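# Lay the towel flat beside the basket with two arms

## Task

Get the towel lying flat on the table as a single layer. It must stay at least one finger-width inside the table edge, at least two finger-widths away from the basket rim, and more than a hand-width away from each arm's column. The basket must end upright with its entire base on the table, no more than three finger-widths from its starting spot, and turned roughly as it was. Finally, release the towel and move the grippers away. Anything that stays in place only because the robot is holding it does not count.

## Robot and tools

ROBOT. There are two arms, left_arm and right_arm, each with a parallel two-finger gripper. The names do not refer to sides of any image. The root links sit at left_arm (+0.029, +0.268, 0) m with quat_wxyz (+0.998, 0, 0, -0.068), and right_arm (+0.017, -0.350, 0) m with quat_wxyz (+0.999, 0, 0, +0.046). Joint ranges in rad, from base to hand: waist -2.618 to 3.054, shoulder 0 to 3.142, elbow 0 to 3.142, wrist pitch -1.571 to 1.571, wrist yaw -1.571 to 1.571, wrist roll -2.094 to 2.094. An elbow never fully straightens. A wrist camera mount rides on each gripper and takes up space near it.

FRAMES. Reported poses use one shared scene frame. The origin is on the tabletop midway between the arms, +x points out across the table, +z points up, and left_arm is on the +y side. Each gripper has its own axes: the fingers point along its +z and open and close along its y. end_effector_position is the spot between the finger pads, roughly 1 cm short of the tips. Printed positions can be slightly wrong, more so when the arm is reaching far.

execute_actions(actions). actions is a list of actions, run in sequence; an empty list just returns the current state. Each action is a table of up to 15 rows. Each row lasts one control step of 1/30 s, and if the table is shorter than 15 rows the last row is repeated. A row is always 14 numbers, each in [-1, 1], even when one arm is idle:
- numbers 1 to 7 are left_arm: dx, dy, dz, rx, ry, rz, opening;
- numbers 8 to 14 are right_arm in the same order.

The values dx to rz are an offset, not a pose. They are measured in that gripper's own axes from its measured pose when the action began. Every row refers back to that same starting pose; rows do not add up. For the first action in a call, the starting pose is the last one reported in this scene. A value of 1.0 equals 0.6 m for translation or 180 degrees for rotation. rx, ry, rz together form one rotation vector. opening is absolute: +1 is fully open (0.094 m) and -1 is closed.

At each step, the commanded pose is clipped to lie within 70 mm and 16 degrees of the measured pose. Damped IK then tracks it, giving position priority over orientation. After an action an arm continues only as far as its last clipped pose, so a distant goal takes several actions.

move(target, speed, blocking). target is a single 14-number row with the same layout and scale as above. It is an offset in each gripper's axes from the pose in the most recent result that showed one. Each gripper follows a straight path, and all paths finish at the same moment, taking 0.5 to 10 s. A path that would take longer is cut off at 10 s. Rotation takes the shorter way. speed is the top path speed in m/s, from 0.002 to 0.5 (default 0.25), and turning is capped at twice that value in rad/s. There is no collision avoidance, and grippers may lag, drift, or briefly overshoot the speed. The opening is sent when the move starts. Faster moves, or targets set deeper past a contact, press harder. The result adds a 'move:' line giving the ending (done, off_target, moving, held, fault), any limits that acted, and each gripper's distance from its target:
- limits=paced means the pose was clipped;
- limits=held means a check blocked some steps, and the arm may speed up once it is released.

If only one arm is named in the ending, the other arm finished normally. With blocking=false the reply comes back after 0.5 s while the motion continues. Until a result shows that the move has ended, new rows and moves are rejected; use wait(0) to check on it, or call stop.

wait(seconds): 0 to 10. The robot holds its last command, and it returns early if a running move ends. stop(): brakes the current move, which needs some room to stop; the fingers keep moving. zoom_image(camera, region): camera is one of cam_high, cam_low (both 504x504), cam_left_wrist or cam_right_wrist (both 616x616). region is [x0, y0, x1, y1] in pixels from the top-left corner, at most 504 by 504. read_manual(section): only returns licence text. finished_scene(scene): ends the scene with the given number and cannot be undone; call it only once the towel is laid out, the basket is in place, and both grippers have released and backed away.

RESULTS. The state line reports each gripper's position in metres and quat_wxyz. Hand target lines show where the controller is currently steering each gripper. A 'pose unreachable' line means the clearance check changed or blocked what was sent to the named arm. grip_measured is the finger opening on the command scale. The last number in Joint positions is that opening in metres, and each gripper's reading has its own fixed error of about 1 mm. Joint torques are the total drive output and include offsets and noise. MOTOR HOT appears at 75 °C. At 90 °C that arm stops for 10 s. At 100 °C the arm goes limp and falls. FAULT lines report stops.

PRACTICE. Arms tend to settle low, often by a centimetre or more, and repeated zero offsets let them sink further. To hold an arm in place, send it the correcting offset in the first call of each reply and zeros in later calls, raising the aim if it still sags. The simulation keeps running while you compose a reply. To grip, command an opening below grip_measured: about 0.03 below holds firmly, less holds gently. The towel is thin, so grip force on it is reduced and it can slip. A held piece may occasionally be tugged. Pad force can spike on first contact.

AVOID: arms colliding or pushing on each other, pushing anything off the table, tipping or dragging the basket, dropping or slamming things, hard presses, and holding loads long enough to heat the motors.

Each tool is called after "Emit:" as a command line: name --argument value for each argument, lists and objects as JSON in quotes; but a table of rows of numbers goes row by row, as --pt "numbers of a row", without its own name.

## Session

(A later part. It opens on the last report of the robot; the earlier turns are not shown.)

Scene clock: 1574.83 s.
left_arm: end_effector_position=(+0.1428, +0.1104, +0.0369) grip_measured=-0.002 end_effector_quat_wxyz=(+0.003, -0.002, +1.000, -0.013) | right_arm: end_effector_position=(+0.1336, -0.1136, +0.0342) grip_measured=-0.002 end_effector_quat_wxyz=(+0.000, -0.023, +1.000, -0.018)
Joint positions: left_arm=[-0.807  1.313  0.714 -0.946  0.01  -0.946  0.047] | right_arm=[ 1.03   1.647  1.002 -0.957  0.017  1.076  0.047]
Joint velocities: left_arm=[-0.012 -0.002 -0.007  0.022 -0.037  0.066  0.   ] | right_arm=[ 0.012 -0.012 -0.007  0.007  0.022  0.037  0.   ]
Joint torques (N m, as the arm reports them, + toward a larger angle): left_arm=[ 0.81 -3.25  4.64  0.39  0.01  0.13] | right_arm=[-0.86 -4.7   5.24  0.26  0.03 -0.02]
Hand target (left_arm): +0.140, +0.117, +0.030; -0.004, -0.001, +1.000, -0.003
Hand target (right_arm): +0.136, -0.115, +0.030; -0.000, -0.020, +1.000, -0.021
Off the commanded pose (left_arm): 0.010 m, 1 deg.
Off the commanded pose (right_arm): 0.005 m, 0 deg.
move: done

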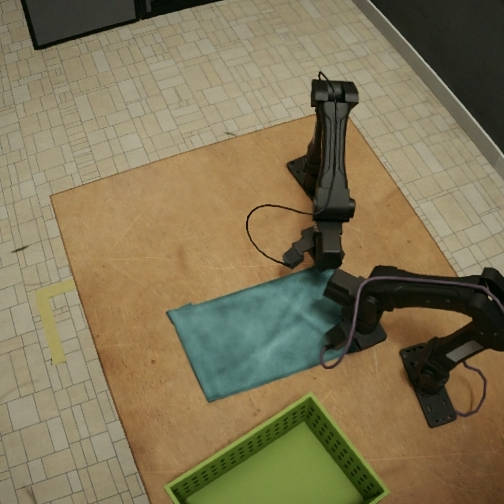

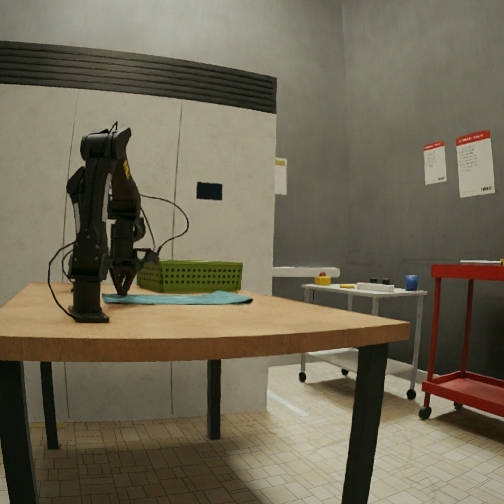

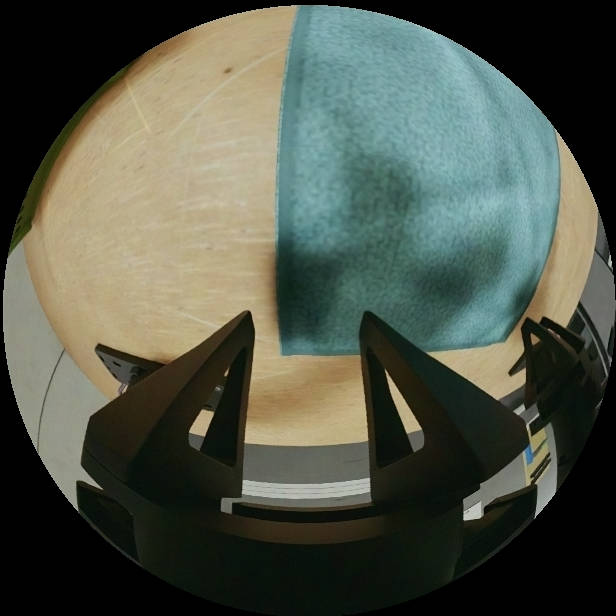

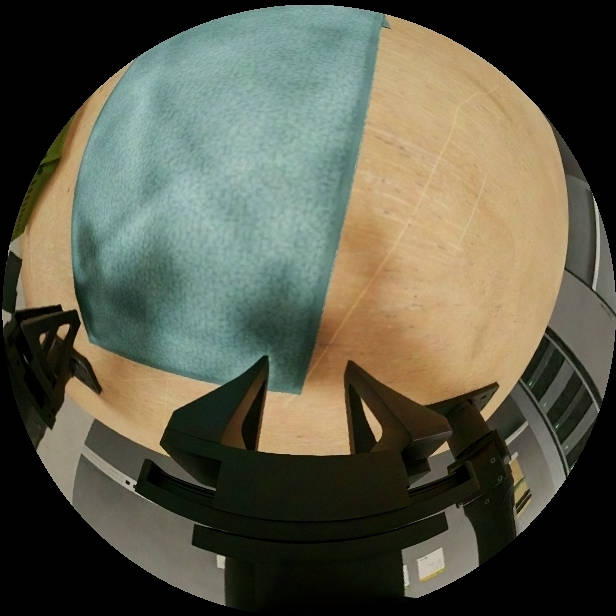

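Emit:
move --target '[0,0.010,0.048,0,0,0,0.0, 0,0,0.044,0,0,0,0.0]' --speed 0.03

Emit:
execute_actions --actions '[[[0,0,0.005,0,0,0,-0.05, 0,0,0.005,0,0,0,-0.05],[0,0,0.005,0,0,0,-0.12, 0,0,0.005,0,0,0,-0.12],[0,0,0.005,0,0,0,-0.19, 0,0,0.005,0,0,0,-0.19],[0,0,0.005,0,0,0,-0.26, 0,0,0.005,0,0,0,-0.26],[0,0,0.005,0,0,0,-0.33, 0,0,0.005,0,0,0,-0.33],[0,0,0.005,0,0,0,-0.40, 0,0,0.005,0,0,0,-0.40],[0,0,0.005,0,0,0,-0.47, 0,0,0.005,0,0,0,-0.47],[0,0,0.005,0,0,0,-0.54, 0,0,0.005,0,0,0,-0.54],[0,0,0.005,0,0,0,-0.61, 0,0,0.005,0,0,0,-0.61],[0,0,0.005,0,0,0,-0.68, 0,0,0.005,0,0,0,-0.68],[0,0,0.005,0,0,0,-0.75, 0,0,0.005,0,0,0,-0.75],[0,0,0.005,0,0,0,-0.82, 0,0,0.005,0,0,0,-0.82],[0,0,0.005,0,0,0,-0.89, 0,0,0.005,0,0,0,-0.89],[0,0,0.005,0,0,0,-0.95, 0,0,0.005,0,0,0,-0.95],[0,0,0.005,0,0,0,-1, 0,0,0.005,0,0,0,-1]],[[0,0,0,0,0,0,-1, 0,0,0,0,0,0,-1]]]'

Scene clock: 1589.07 s.
left_arm: end_effector_position=(+0.1459, +0.1083, +0.0155) grip_measured=-0.002 end_effector_quat_wxyz=(+0.011, -0.003, +1.000, -0.024) | right_arm: end_effector_position=(+0.1329, -0.1151, +0.0159) grip_measured=-0.002 end_effector_quat_wxyz=(+0.001, -0.023, +1.000, -0.017)
Joint positions: left_arm=[-0.8    1.341  0.641 -0.819  0.01  -0.941  0.047] | right_arm=[ 1.03   1.671  0.949 -0.878  0.017  1.076  0.047]
Joint velocities: left_arm=[-0.007  0.012 -0.002 -0.007 -0.007  0.037 -0.001] | right_arm=[ 0.017  0.002 -0.007 -0.051 -0.066  0.081  0.001]
Joint torques (N m, as the arm reports them, + toward a larger angle): left_arm=[ 0.7  -3.3   4.43  0.47  0.04  0.15] | right_arm=[-0.11 -4.13  4.15  0.43  0.02 -0.02]
Hand target (left_arm): +0.143, +0.115, +0.008; +0.003, -0.002, +1.000, -0.013
Hand target (right_arm): +0.133, -0.115, +0.008; +0.000, -0.023, +1.000, -0.018
Off the commanded pose (left_arm): 0.011 m, 2 deg.
Off the commanded pose (right_arm): 0.008 m, 0 deg.
move: off_target (left_arm)

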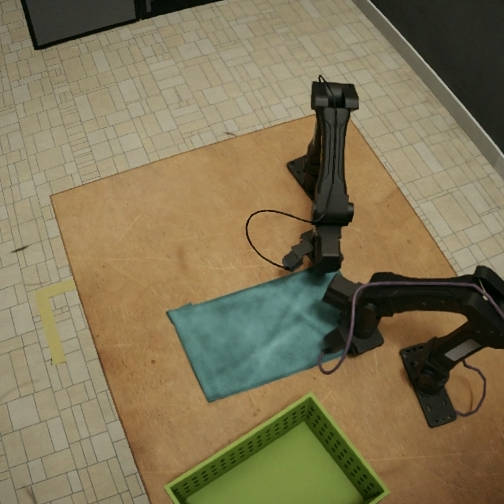

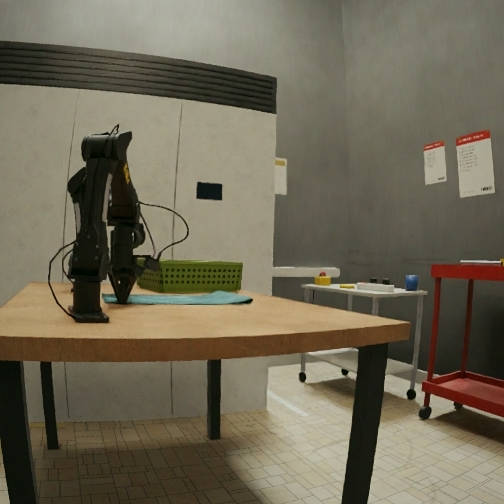

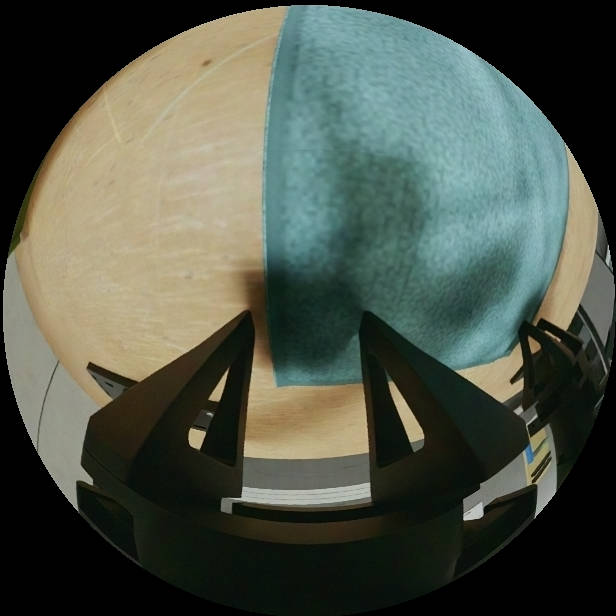

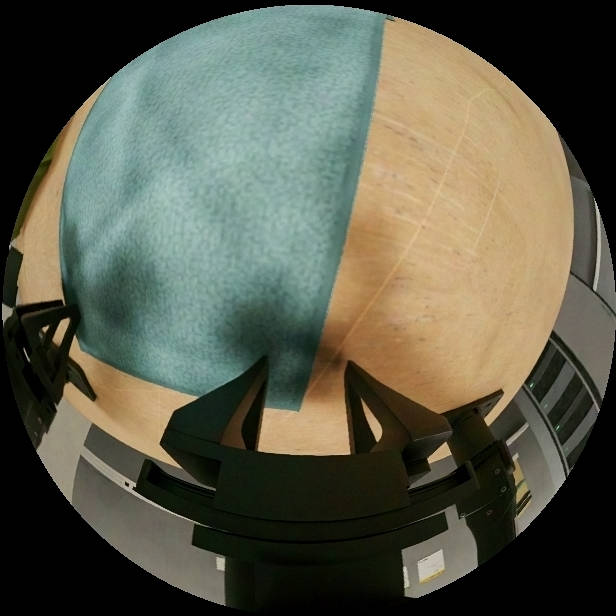

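Scene clock: 1590.07 s.
left_arm: end_effector_position=(+0.1471, +0.1066, +0.0156) grip_measured=-0.985 end_effector_quat_wxyz=(+0.014, -0.003, +1.000, -0.027) | right_arm: end_effector_position=(+0.1335, -0.1129, +0.0159) grip_measured=-0.994 end_effector_quat_wxyz=(+0.002, -0.023, +1.000, -0.013)
Joint positions: left_arm=[-0.8    1.341  0.641 -0.81   0.01  -0.941  0.001] | right_arm=[ 1.03   1.671  0.949 -0.869  0.014  1.076  0.   ]
Joint velocities: left_arm=[-0.022  0.002 -0.002 -0.051 -0.007  0.022 -0.002] | right_arm=[ 0.017 -0.007 -0.017  0.037  0.007  0.051 -0.001]
Joint torques (N m, as the arm reports them, + toward a larger angle): left_arm=[ 0.21 -4.36  6.53  0.35  0.04  0.  ] | right_arm=[ 0.   -5.47  5.61  0.17  0.01  0.  ]
Hand target (left_arm): +0.147, +0.107, +0.016; +0.014, -0.003, +1.000, -0.027
Hand target (right_arm): +0.133, -0.113, +0.016; +0.002, -0.023, +1.000, -0.013
Off the commanded pose (left_arm): 0.000 m, 0 deg.
Off the commanded pose (right_arm): 0.000 m, 0 deg.

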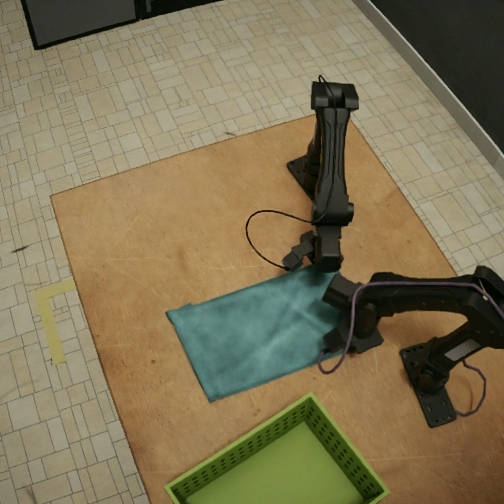

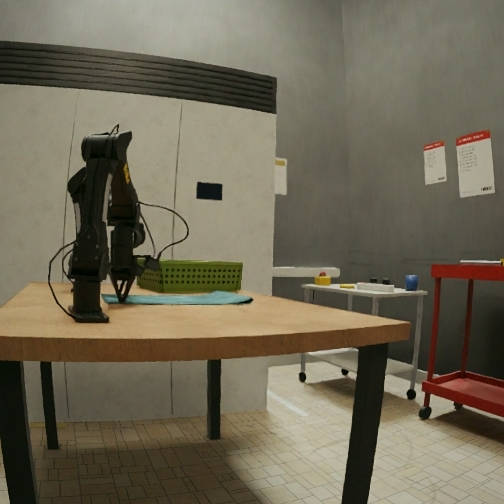

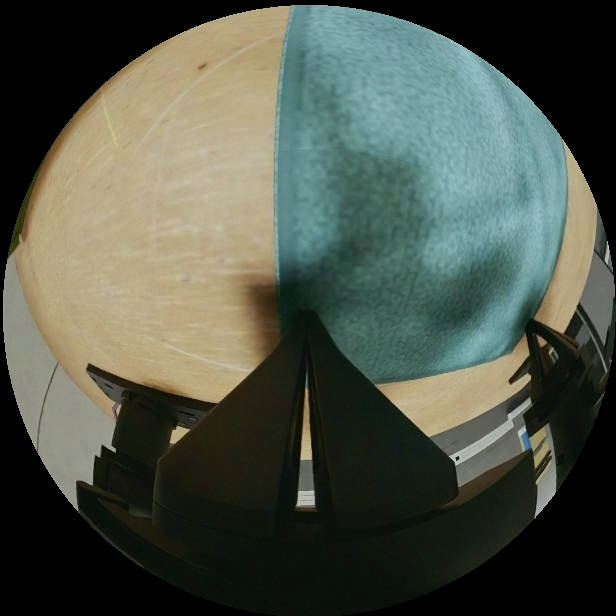

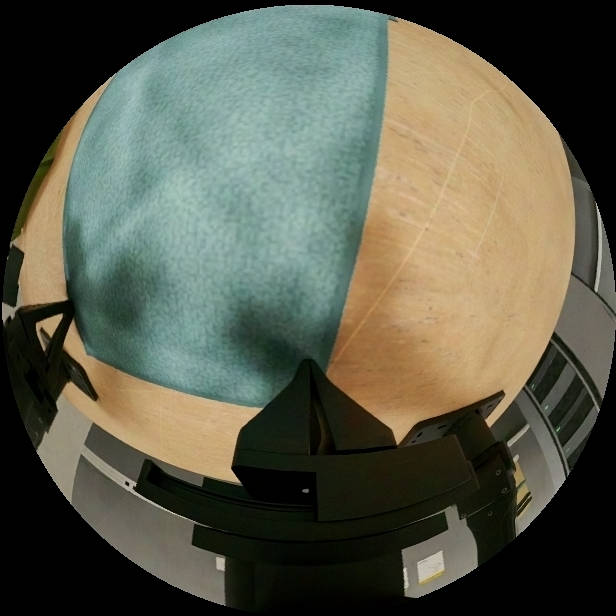

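Emit:
move --target '[0.085,0,0.009,0,0,0,-1, 0.085,0,0.009,0,0,0,-1]' --speed 0.02

Emit:
zoom_image --camera "cam_high" --region '[130, 230, 430, 430]'

Scene clock: 1597.00 s.
left_arm: end_effector_position=(+0.0991, +0.0977, +0.0128) grip_measured=-0.985 end_effector_quat_wxyz=(+0.011, +0.000, +0.999, -0.035) | right_arm: end_effector_position=(+0.0932, -0.1097, +0.0138) grip_measured=-0.994 end_effector_quat_wxyz=(+0.013, -0.018, +1.000, -0.010)
Joint positions: left_arm=[-1.044  1.26   0.571 -0.809  0.007 -1.179  0.001] | right_arm=[ 1.192  1.623  0.886 -0.846  0.031  1.246  0.   ]
Joint velocities: left_arm=[-0.007 -0.027 -0.002  0.007 -0.051 -0.022 -0.   ] | right_arm=[-0.012 -0.012 -0.017 -0.007 -0.007  0.066  0.001]
Joint torques (N m, as the arm reports them, + toward a larger angle): left_arm=[-0.57 -4.95  4.21  0.42 -0.14 -0.06] | right_arm=[ 1.31 -6.08  2.95  0.21 -0.19  0.05]
Hand target (left_arm): +0.097, +0.105, +0.009; +0.015, -0.003, +0.999, -0.028
Hand target (right_arm): +0.082, -0.115, +0.011; -0.000, -0.023, +1.000, -0.012
Off the commanded pose (left_arm): 0.010 m, 1 deg.
Off the commanded pose (right_arm): 0.012 m, 1 deg.
move: off_target (right_arm)

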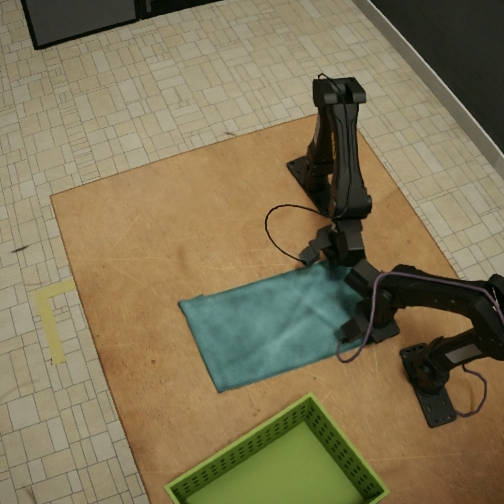

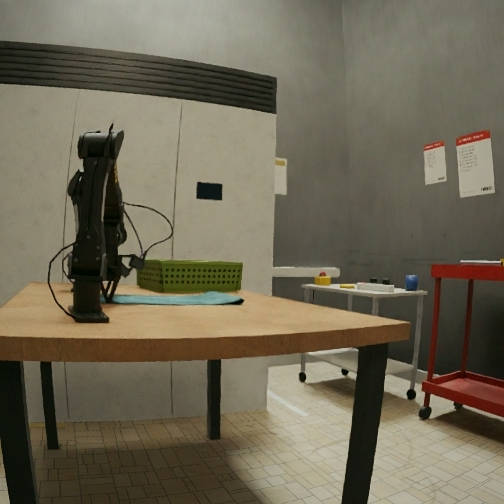

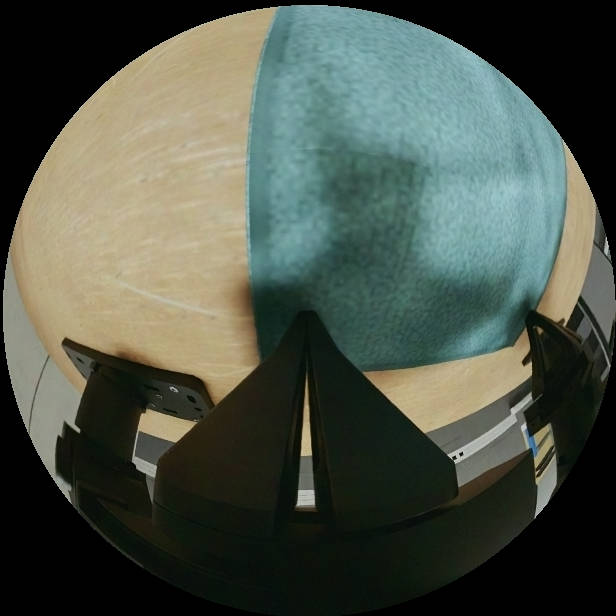

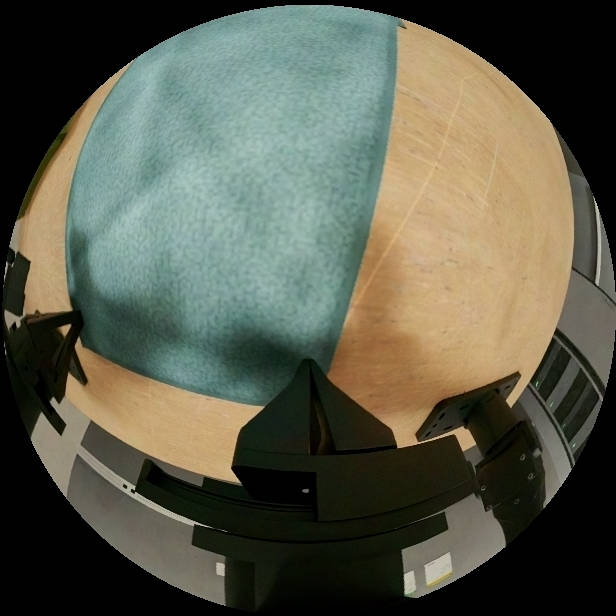

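Region (130, 230, 430, 430) of cam_high's 504x504 image, scaled by 1.680, with more detail than that image has.

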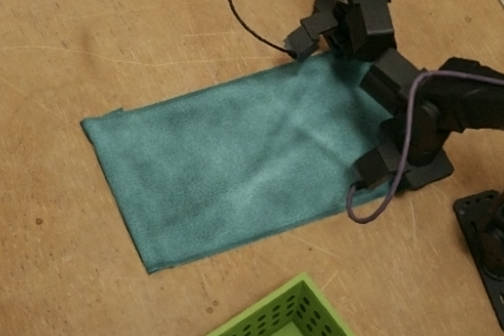

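Emit:
move --target '[0,0,-0.08,0,0,0,-1, 0,0,-0.08,0,0,0,-1]' --speed 0.06

Emit:
move --target '[-0.485,0.0,0,0,0,0,0.0, -0.495,-0.055,0,0,0,0,0.0]' --speed 0.12

Scene clock: 1656.97 s.
left_arm: end_effector_position=(+0.0956, +0.1060, +0.0507) grip_measured=-0.985 end_effector_quat_wxyz=(+0.006, -0.002, +1.000, -0.023) | right_arm: end_effector_position=(+0.0917, -0.1159, +0.0481) grip_measured=-0.994 end_effector_quat_wxyz=(+0.008, -0.017, +0.999, -0.031)
Joint positions: left_arm=[-1.044  1.184  0.686 -1.027  0.007 -1.183  0.001] | right_arm=[ 1.192  1.582  0.991 -1.035  0.033  1.249  0.   ]
Joint velocities: left_arm=[-0.012 -0.002 -0.017 -0.081  0.037  0.007 -0.   ] | right_arm=[-0.012  0.007  0.007  0.081  0.037 -0.007 -0.001]
Joint torques (N m, as the arm reports them, + toward a larger angle): left_arm=[ 0.38 -4.55  9.48  0.25  0.01  0.1 ] | right_arm=[ 0.39 -7.24  8.4   0.05  0.    0.02]
Hand target (left_arm): +0.098, +0.102, +0.060; +0.011, +0.000, +0.999, -0.035
Hand target (right_arm): +0.092, -0.108, +0.061; +0.013, -0.018, +1.000, -0.010
Off the commanded pose (left_arm): 0.011 m, 2 deg.
Off the commanded pose (right_arm): 0.015 m, 2 deg.
move: off_target (left_arm, right_arm)

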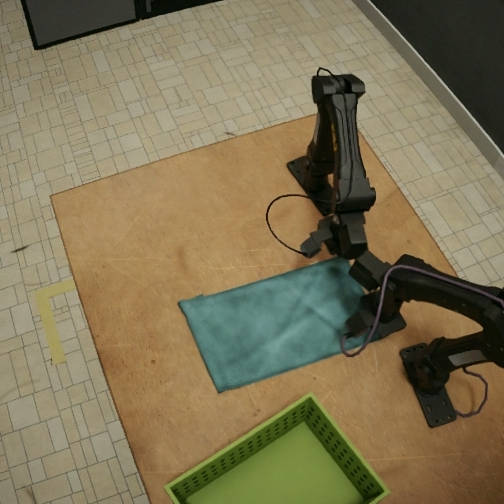

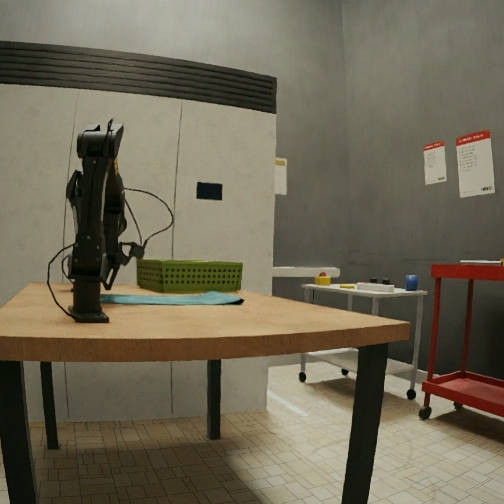

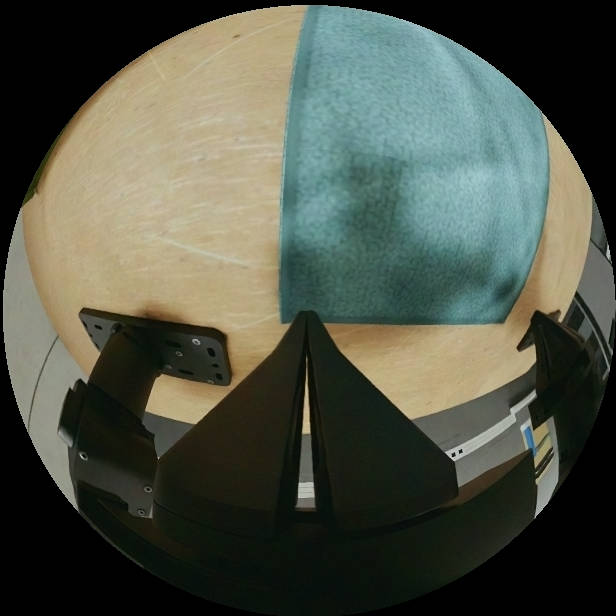

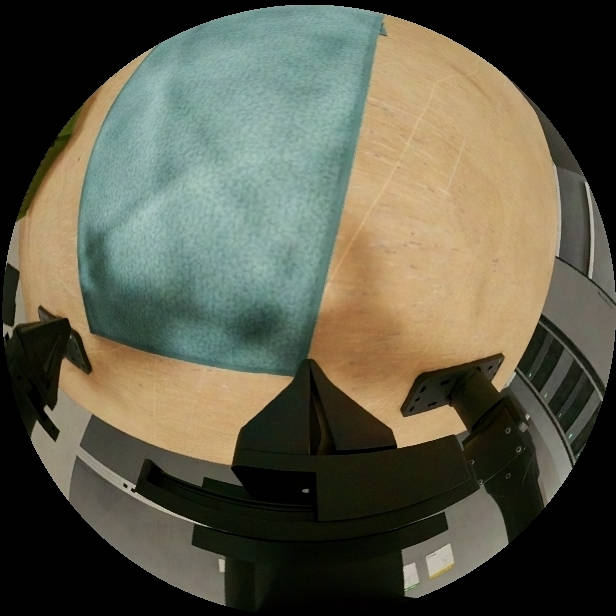

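Scene clock: 1660.03 s.
left_arm: end_effector_position=(+0.3809, +0.1117, +0.0481) grip_measured=-0.002 end_effector_quat_wxyz=(+0.003, -0.005, +1.000, -0.015) | right_arm: end_effector_position=(+0.3842, -0.1381, +0.0496) grip_measured=-0.003 end_effector_quat_wxyz=(+0.005, -0.017, +0.999, -0.035)
Joint positions: left_arm=[-0.275  2.026  1.549 -1.076  0.024 -0.42   0.047] | right_arm=[ 0.458  2.224  1.862 -1.235  0.065  0.517  0.047]
Joint velocities: left_arm=[ 0.017  0.007  0.007 -0.022 -0.081  0.022  0.   ] | right_arm=[-0.007  0.007 -0.002 -0.051  0.037  0.037  0.   ]
Joint torques (N m, as the arm reports them, + toward a larger angle): left_arm=[  0.29 -10.89   9.37   0.17   0.15   0.14] | right_arm=[-0.42 -9.76  8.95  0.13  0.13 -0.05]
Hand target (left_arm): +0.385, +0.110, +0.051; +0.002, -0.002, +1.000, -0.020
Hand target (right_arm): +0.391, -0.139, +0.055; +0.013, -0.017, +0.999, -0.037
Off the commanded pose (left_arm): 0.009 m, 1 deg.
Off the commanded pose (right_arm): 0.007 m, 1 deg.
move: done

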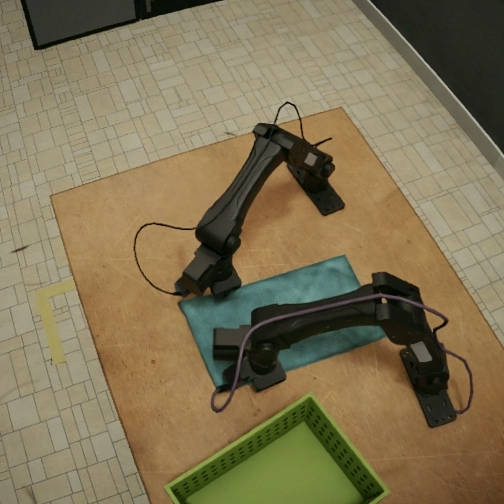

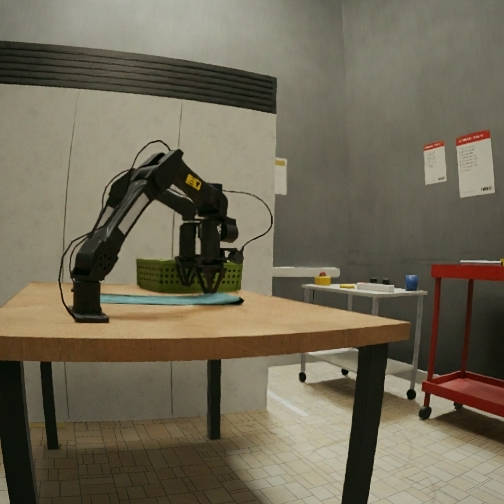

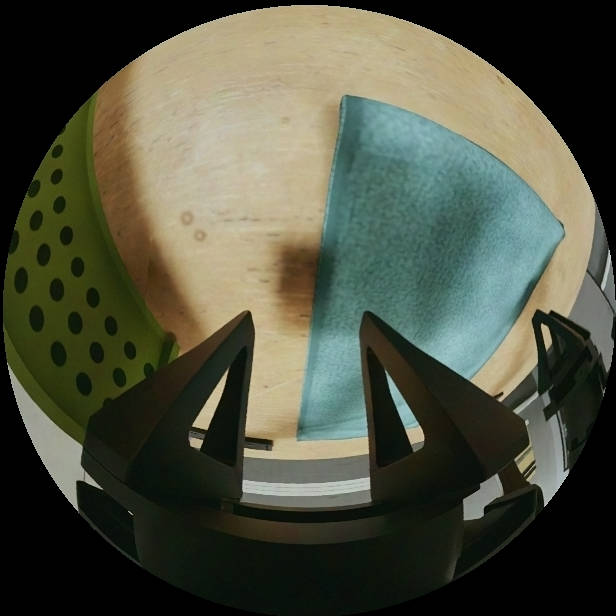

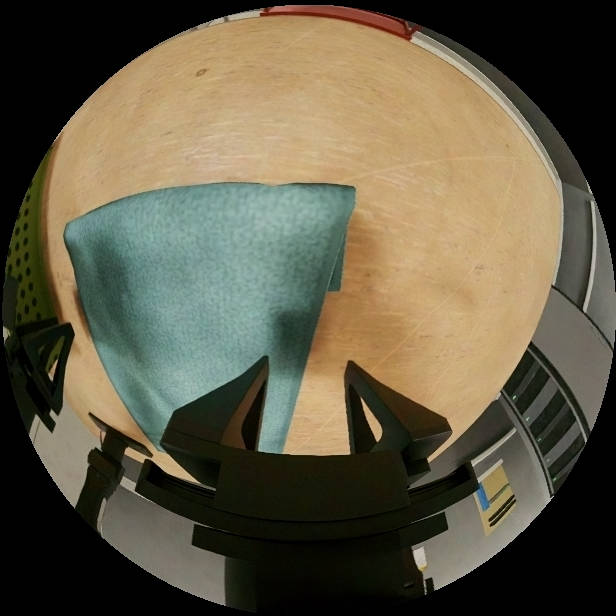

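Emit:
zoom_image --camera "cam_left_wrist" --region '[280, 70, 600, 330]'

Emit:
zoom_image --camera "cam_right_wrist" --region '[50, 160, 400, 380]'

Region (280, 70, 600, 330) of cam_left_wrist's 616x616 image, scaled by 1.575, with more detail than that image has; it fills the top 410 rows of this view, and the rest is white.

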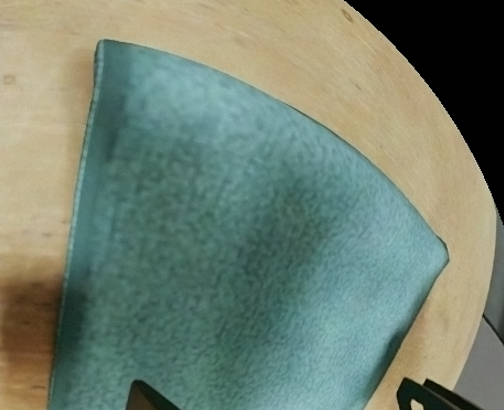

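Region (50, 160, 400, 380) of cam_right_wrist's 616x616 image, scaled by 1.440, with more detail than that image has; it fills the top 317 rows of this view, and the rest is white.

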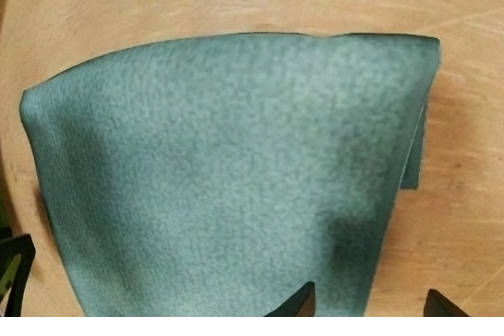

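Emit:
move --target '[0,0,0.072,0.025,0,0,0.0, 0,0,0.070,-0.025,0,0,0.0]' --speed 0.03

Scene clock: 1667.93 s.
left_arm: end_effector_position=(+0.3858, +0.1072, +0.0155) grip_measured=-0.002 end_effector_quat_wxyz=(+0.015, -0.007, +0.999, -0.051) | right_arm: end_effector_position=(+0.3788, -0.1408, +0.0180) grip_measured=-0.002 end_effector_quat_wxyz=(-0.005, -0.019, +1.000, -0.002)
Joint positions: left_arm=[-0.254  2.042  1.433 -0.894  0.083 -0.405  0.047] | right_arm=[ 0.431  2.208  1.71  -1.084 -0.002  0.484  0.047]
Joint velocities: left_arm=[ 0.002  0.002 -0.002 -0.007  0.051  0.081  0.   ] | right_arm=[-0.012 -0.002  0.002  0.037 -0.066  0.022 -0.   ]
Joint torques (N m, as the arm reports them, + toward a larger angle): left_arm=[  0.57 -10.78   4.37   0.58   0.22   0.15] | right_arm=[-0.62 -9.16  3.19  0.62 -0.04 -0.03]
Hand target (left_arm): +0.381, +0.110, +0.005; +0.003, -0.005, +0.999, -0.054
Hand target (right_arm): +0.384, -0.142, +0.008; +0.004, -0.017, +1.000, +0.004
Off the commanded pose (left_arm): 0.012 m, 1 deg.
Off the commanded pose (right_arm): 0.012 m, 1 deg.
move: off_target (left_arm, right_arm)

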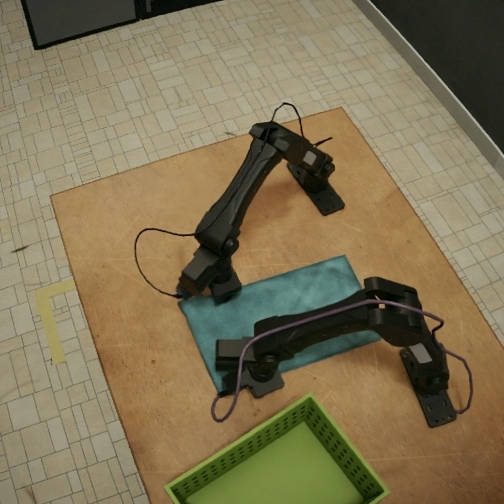

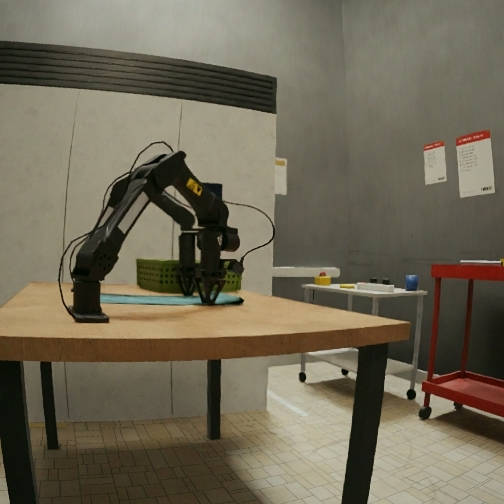

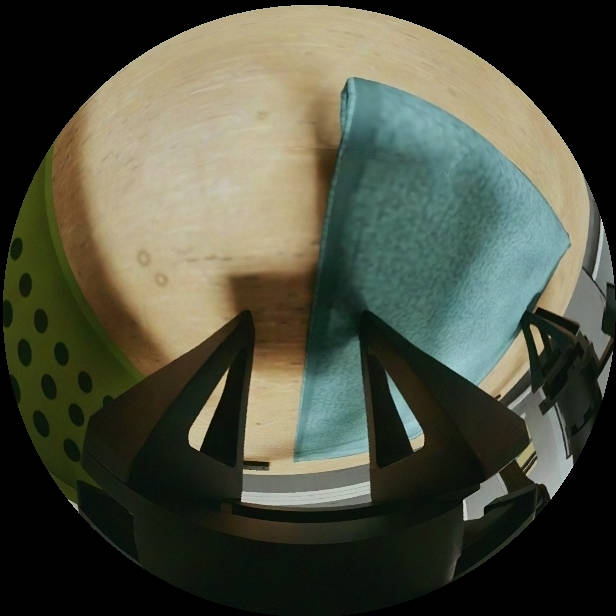

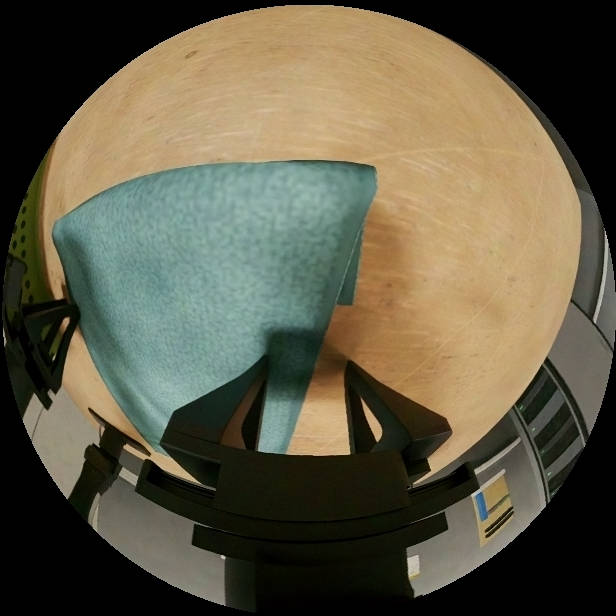

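Emit:
execute_actions --actions '[[[0,0,0.017,0,0,0,-0.03, 0,0,0.017,0,0,0,-0.03],[0,0,0.017,0,0,0,-0.07, 0,0,0.017,0,0,0,-0.07],[0,0,0.017,0,0,0,-0.11, 0,0,0.017,0,0,0,-0.11],[0,0,0.017,0,0,0,-0.15, 0,0,0.017,0,0,0,-0.15],[0,0,0.017,0,0,0,-0.19, 0,0,0.017,0,0,0,-0.19],[0,0,0.017,0,0,0,-0.23, 0,0,0.017,0,0,0,-0.23],[0,0,0.017,0,0,0,-0.27, 0,0,0.017,0,0,0,-0.27],[0,0,0.017,0,0,0,-0.31, 0,0,0.017,0,0,0,-0.31],[0,0,0.017,0,0,0,-0.35, 0,0,0.017,0,0,0,-0.35],[0,0,0.017,0,0,0,-0.39, 0,0,0.017,0,0,0,-0.39],[0,0,0.017,0,0,0,-0.43, 0,0,0.017,0,0,0,-0.43],[0,0,0.017,0,0,0,-0.47, 0,0,0.017,0,0,0,-0.47],[0,0,0.017,0,0,0,-0.51, 0,0,0.017,0,0,0,-0.51],[0,0,0.017,0,0,0,-0.55, 0,0,0.017,0,0,0,-0.55],[0,0,0.017,0,0,0,-0.59, 0,0,0.017,0,0,0,-0.59]],[[0,0,0.012,0,0,0,-0.63, 0,0,0.012,0,0,0,-0.63],[0,0,0.012,0,0,0,-0.67, 0,0,0.012,0,0,0,-0.67],[0,0,0.012,0,0,0,-0.71, 0,0,0.012,0,0,0,-0.71],[0,0,0.012,0,0,0,-0.75, 0,0,0.012,0,0,0,-0.75],[0,0,0.012,0,0,0,-0.79, 0,0,0.012,0,0,0,-0.79],[0,0,0.012,0,0,0,-0.83, 0,0,0.012,0,0,0,-0.83],[0,0,0.012,0,0,0,-0.87, 0,0,0.012,0,0,0,-0.87],[0,0,0.012,0,0,0,-0.91, 0,0,0.012,0,0,0,-0.91],[0,0,0.012,0,0,0,-0.95, 0,0,0.012,0,0,0,-0.95],[0,0,0.012,0,0,0,-1, 0,0,0.012,0,0,0,-1]]]'

Scene clock: 1675.27 s.
left_arm: end_effector_position=(+0.3957, +0.1033, +0.0165) grip_measured=-0.985 end_effector_quat_wxyz=(+0.035, -0.006, +0.998, -0.060) | right_arm: end_effector_position=(+0.3807, -0.1289, +0.0183) grip_measured=-0.979 end_effector_quat_wxyz=(-0.005, -0.020, +0.999, +0.029)
Joint positions: left_arm=[-0.253  2.042  1.433 -0.851  0.083 -0.405  0.001] | right_arm=[ 0.431  2.208  1.71  -1.053 -0.055  0.483  0.001]
Joint velocities: left_arm=[ 0.002 -0.007  0.012 -0.007  0.007 -0.037 -0.   ] | right_arm=[-0.007 -0.017 -0.017 -0.037 -0.051  0.037  0.   ]
Joint torques (N m, as the arm reports them, + toward a larger angle): left_arm=[ -0.01 -11.01   5.76   0.51   0.07   0.02] | right_arm=[ 0.11 -9.41  4.64  0.36  0.09  0.  ]
Hand target (left_arm): +0.392, +0.104, +0.009; +0.027, -0.006, +0.998, -0.056
Hand target (right_arm): +0.380, -0.132, +0.011; -0.005, -0.020, +1.000, +0.019
Off the commanded pose (left_arm): 0.008 m, 1 deg.
Off the commanded pose (right_arm): 0.008 m, 1 deg.

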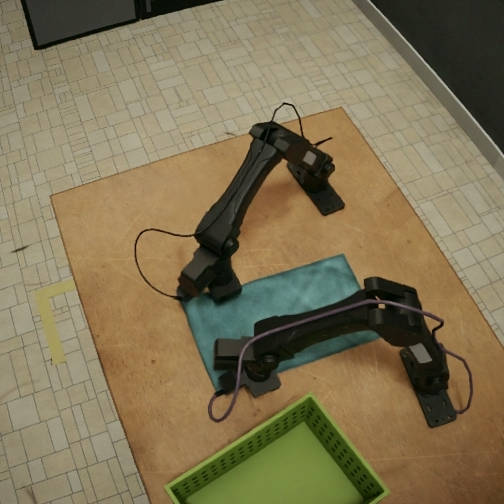

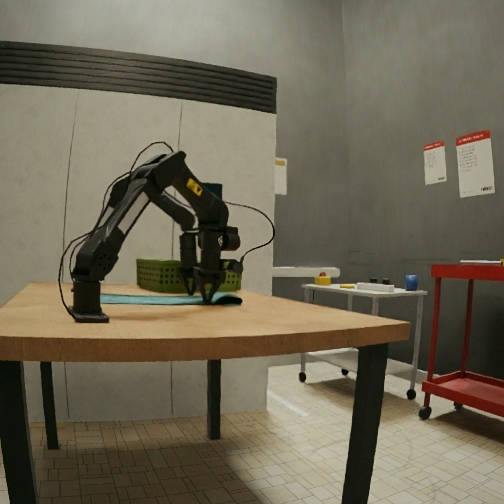

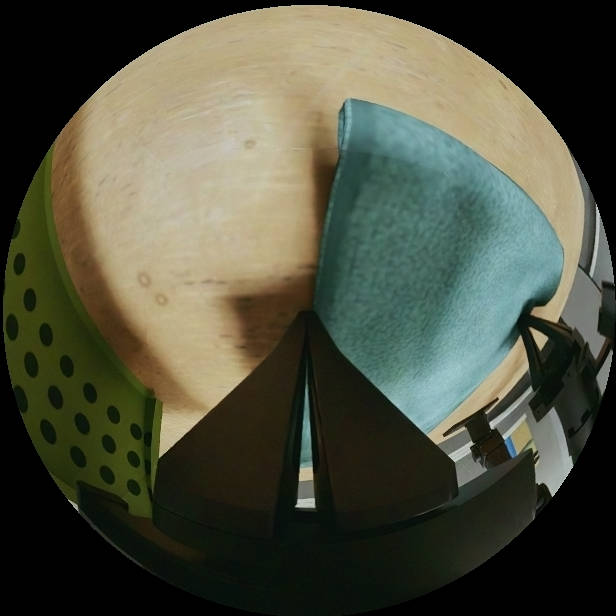

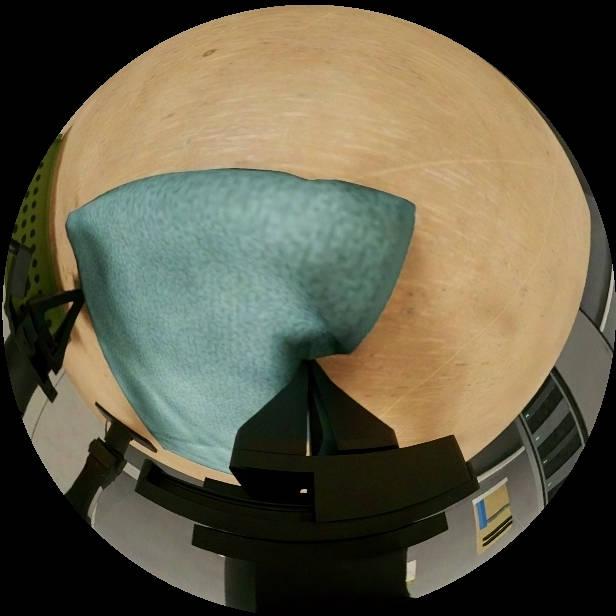

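Emit:
move --target '[0.015,-0.012,-0.04,-0.022,0,0,0.0, 0,0,0,0,0,0,-1]' --speed 0.03

Emit:
move --target '[0,-0.008,0.055,0,0,0,0.0, 0,0,0,0,0,0,-1]' --speed 0.03

Scene clock: 1683.07 s.
left_arm: end_effector_position=(+0.3794, +0.1022, +0.0282) grip_measured=-0.002 end_effector_quat_wxyz=(+0.020, -0.005, +0.999, -0.026) | right_arm: end_effector_position=(+0.3805, -0.1290, +0.0183) grip_measured=-0.979 end_effector_quat_wxyz=(-0.005, -0.020, +0.999, +0.029)
Joint positions: left_arm=[-0.297  2.02   1.457 -0.949  0.03  -0.443  0.047] | right_arm=[ 0.431  2.208  1.71  -1.054 -0.055  0.483  0.001]
Joint velocities: left_arm=[-0.002 -0.037 -0.007  0.007  0.051 -0.081  0.   ] | right_arm=[ 0.007 -0.012  0.002  0.022  0.007 -0.051 -0.001]
Joint torques (N m, as the arm reports them, + toward a larger angle): left_arm=[ -0.56 -13.11   9.41   0.25  -0.11  -0.09] | right_arm=[ 0.   -9.97  6.19  0.24 -0.02 -0.01]
Hand target (left_arm): +0.385, +0.099, +0.041; +0.035, -0.007, +0.999, -0.025
Hand target (right_arm): +0.381, -0.129, +0.018; -0.005, -0.020, +0.999, +0.029
Off the commanded pose (left_arm): 0.014 m, 2 deg.
Off the commanded pose (right_arm): 0.000 m, 0 deg.
move: off_target (left_arm)

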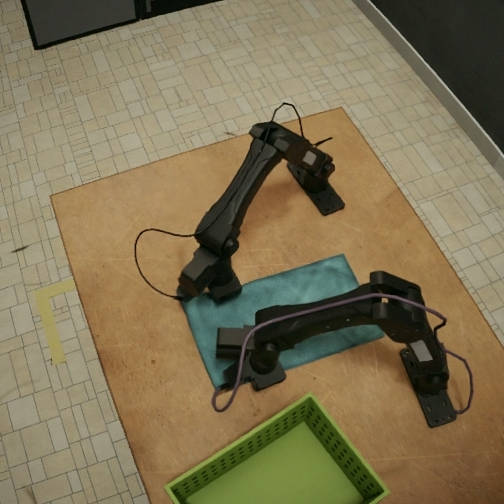

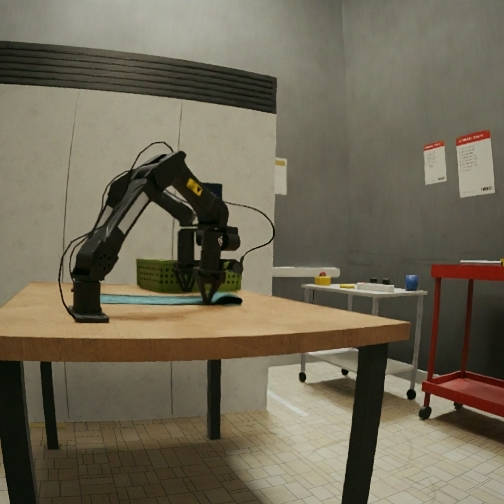

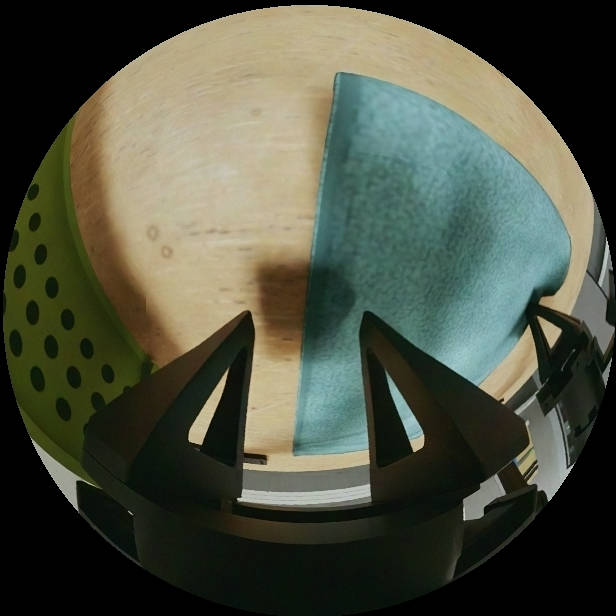

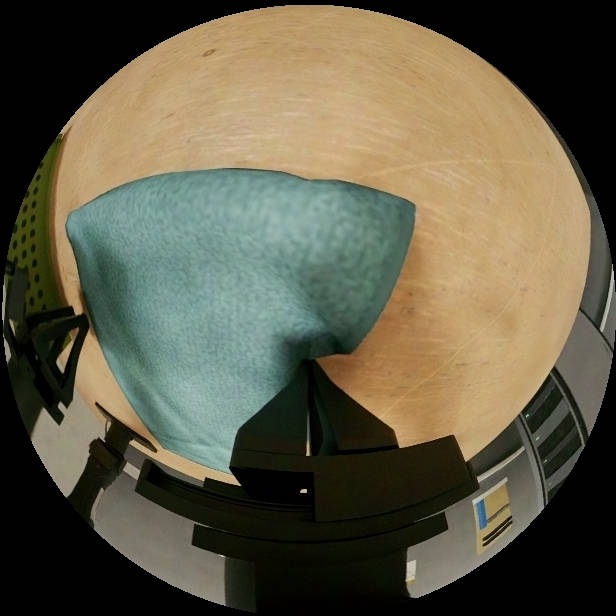

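Scene clock: 1684.40 s.
left_arm: end_effector_position=(+0.3890, +0.0966, +0.0147) grip_measured=-0.002 end_effector_quat_wxyz=(+0.035, -0.005, +0.999, -0.031) | right_arm: end_effector_position=(+0.3805, -0.1290, +0.0183) grip_measured=-0.979 end_effector_quat_wxyz=(-0.005, -0.020, +0.999, +0.029)
Joint positions: left_arm=[-0.3    2.051  1.443 -0.874  0.027 -0.447  0.047] | right_arm=[ 0.431  2.208  1.71  -1.054 -0.055  0.483  0.001]
Joint velocities: left_arm=[-0.002  0.002  0.007  0.066  0.051 -0.051  0.   ] | right_arm=[-0.022  0.002  0.007 -0.007 -0.007  0.022  0.   ]
Joint torques (N m, as the arm reports them, + toward a larger angle): left_arm=[-0.71 -9.69  3.56  0.77  0.04 -0.11] | right_arm=[-0.01 -9.97  6.19  0.23 -0.02 -0.01]
Hand target (left_arm): +0.380, +0.096, -0.004; +0.020, -0.005, +0.999, -0.025
Hand target (right_arm): +0.381, -0.129, +0.018; -0.005, -0.020, +0.999, +0.029
Off the commanded pose (left_arm): 0.021 m, 2 deg.
Off the commanded pose (right_arm): 0.000 m, 0 deg.
move: off_target (left_arm)

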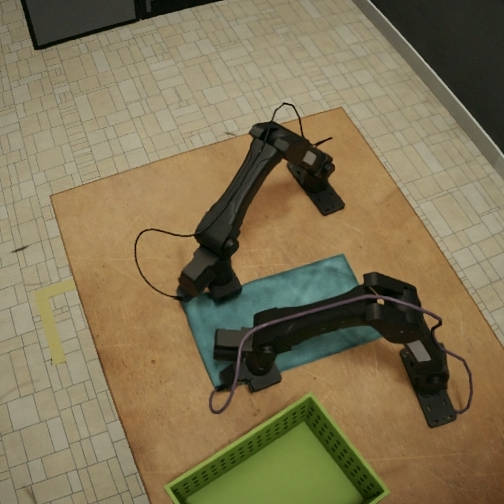

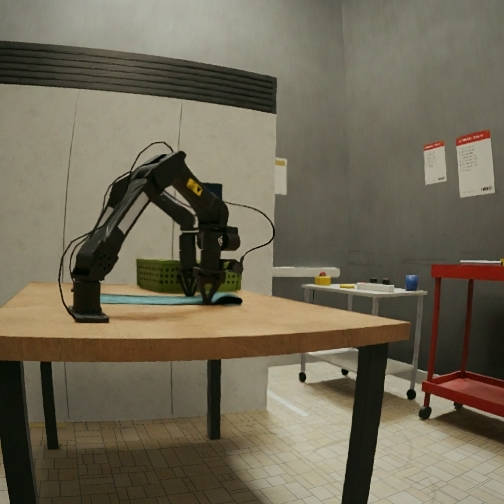

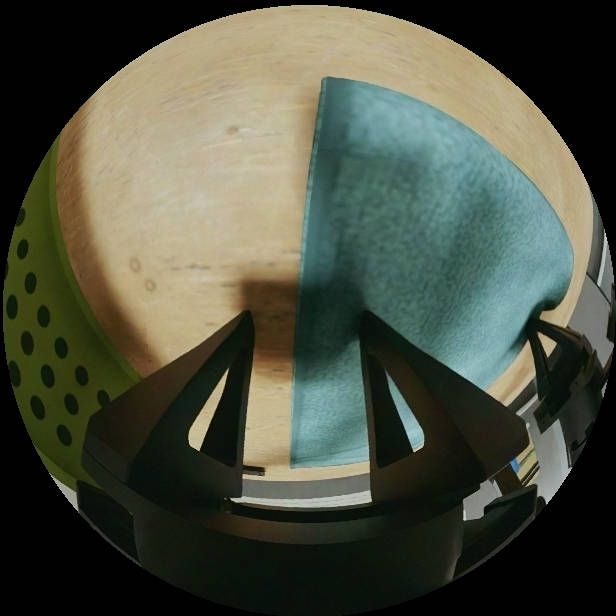

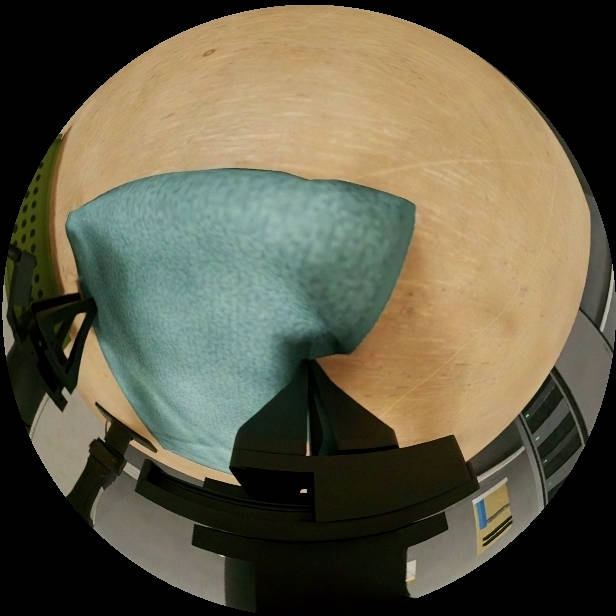

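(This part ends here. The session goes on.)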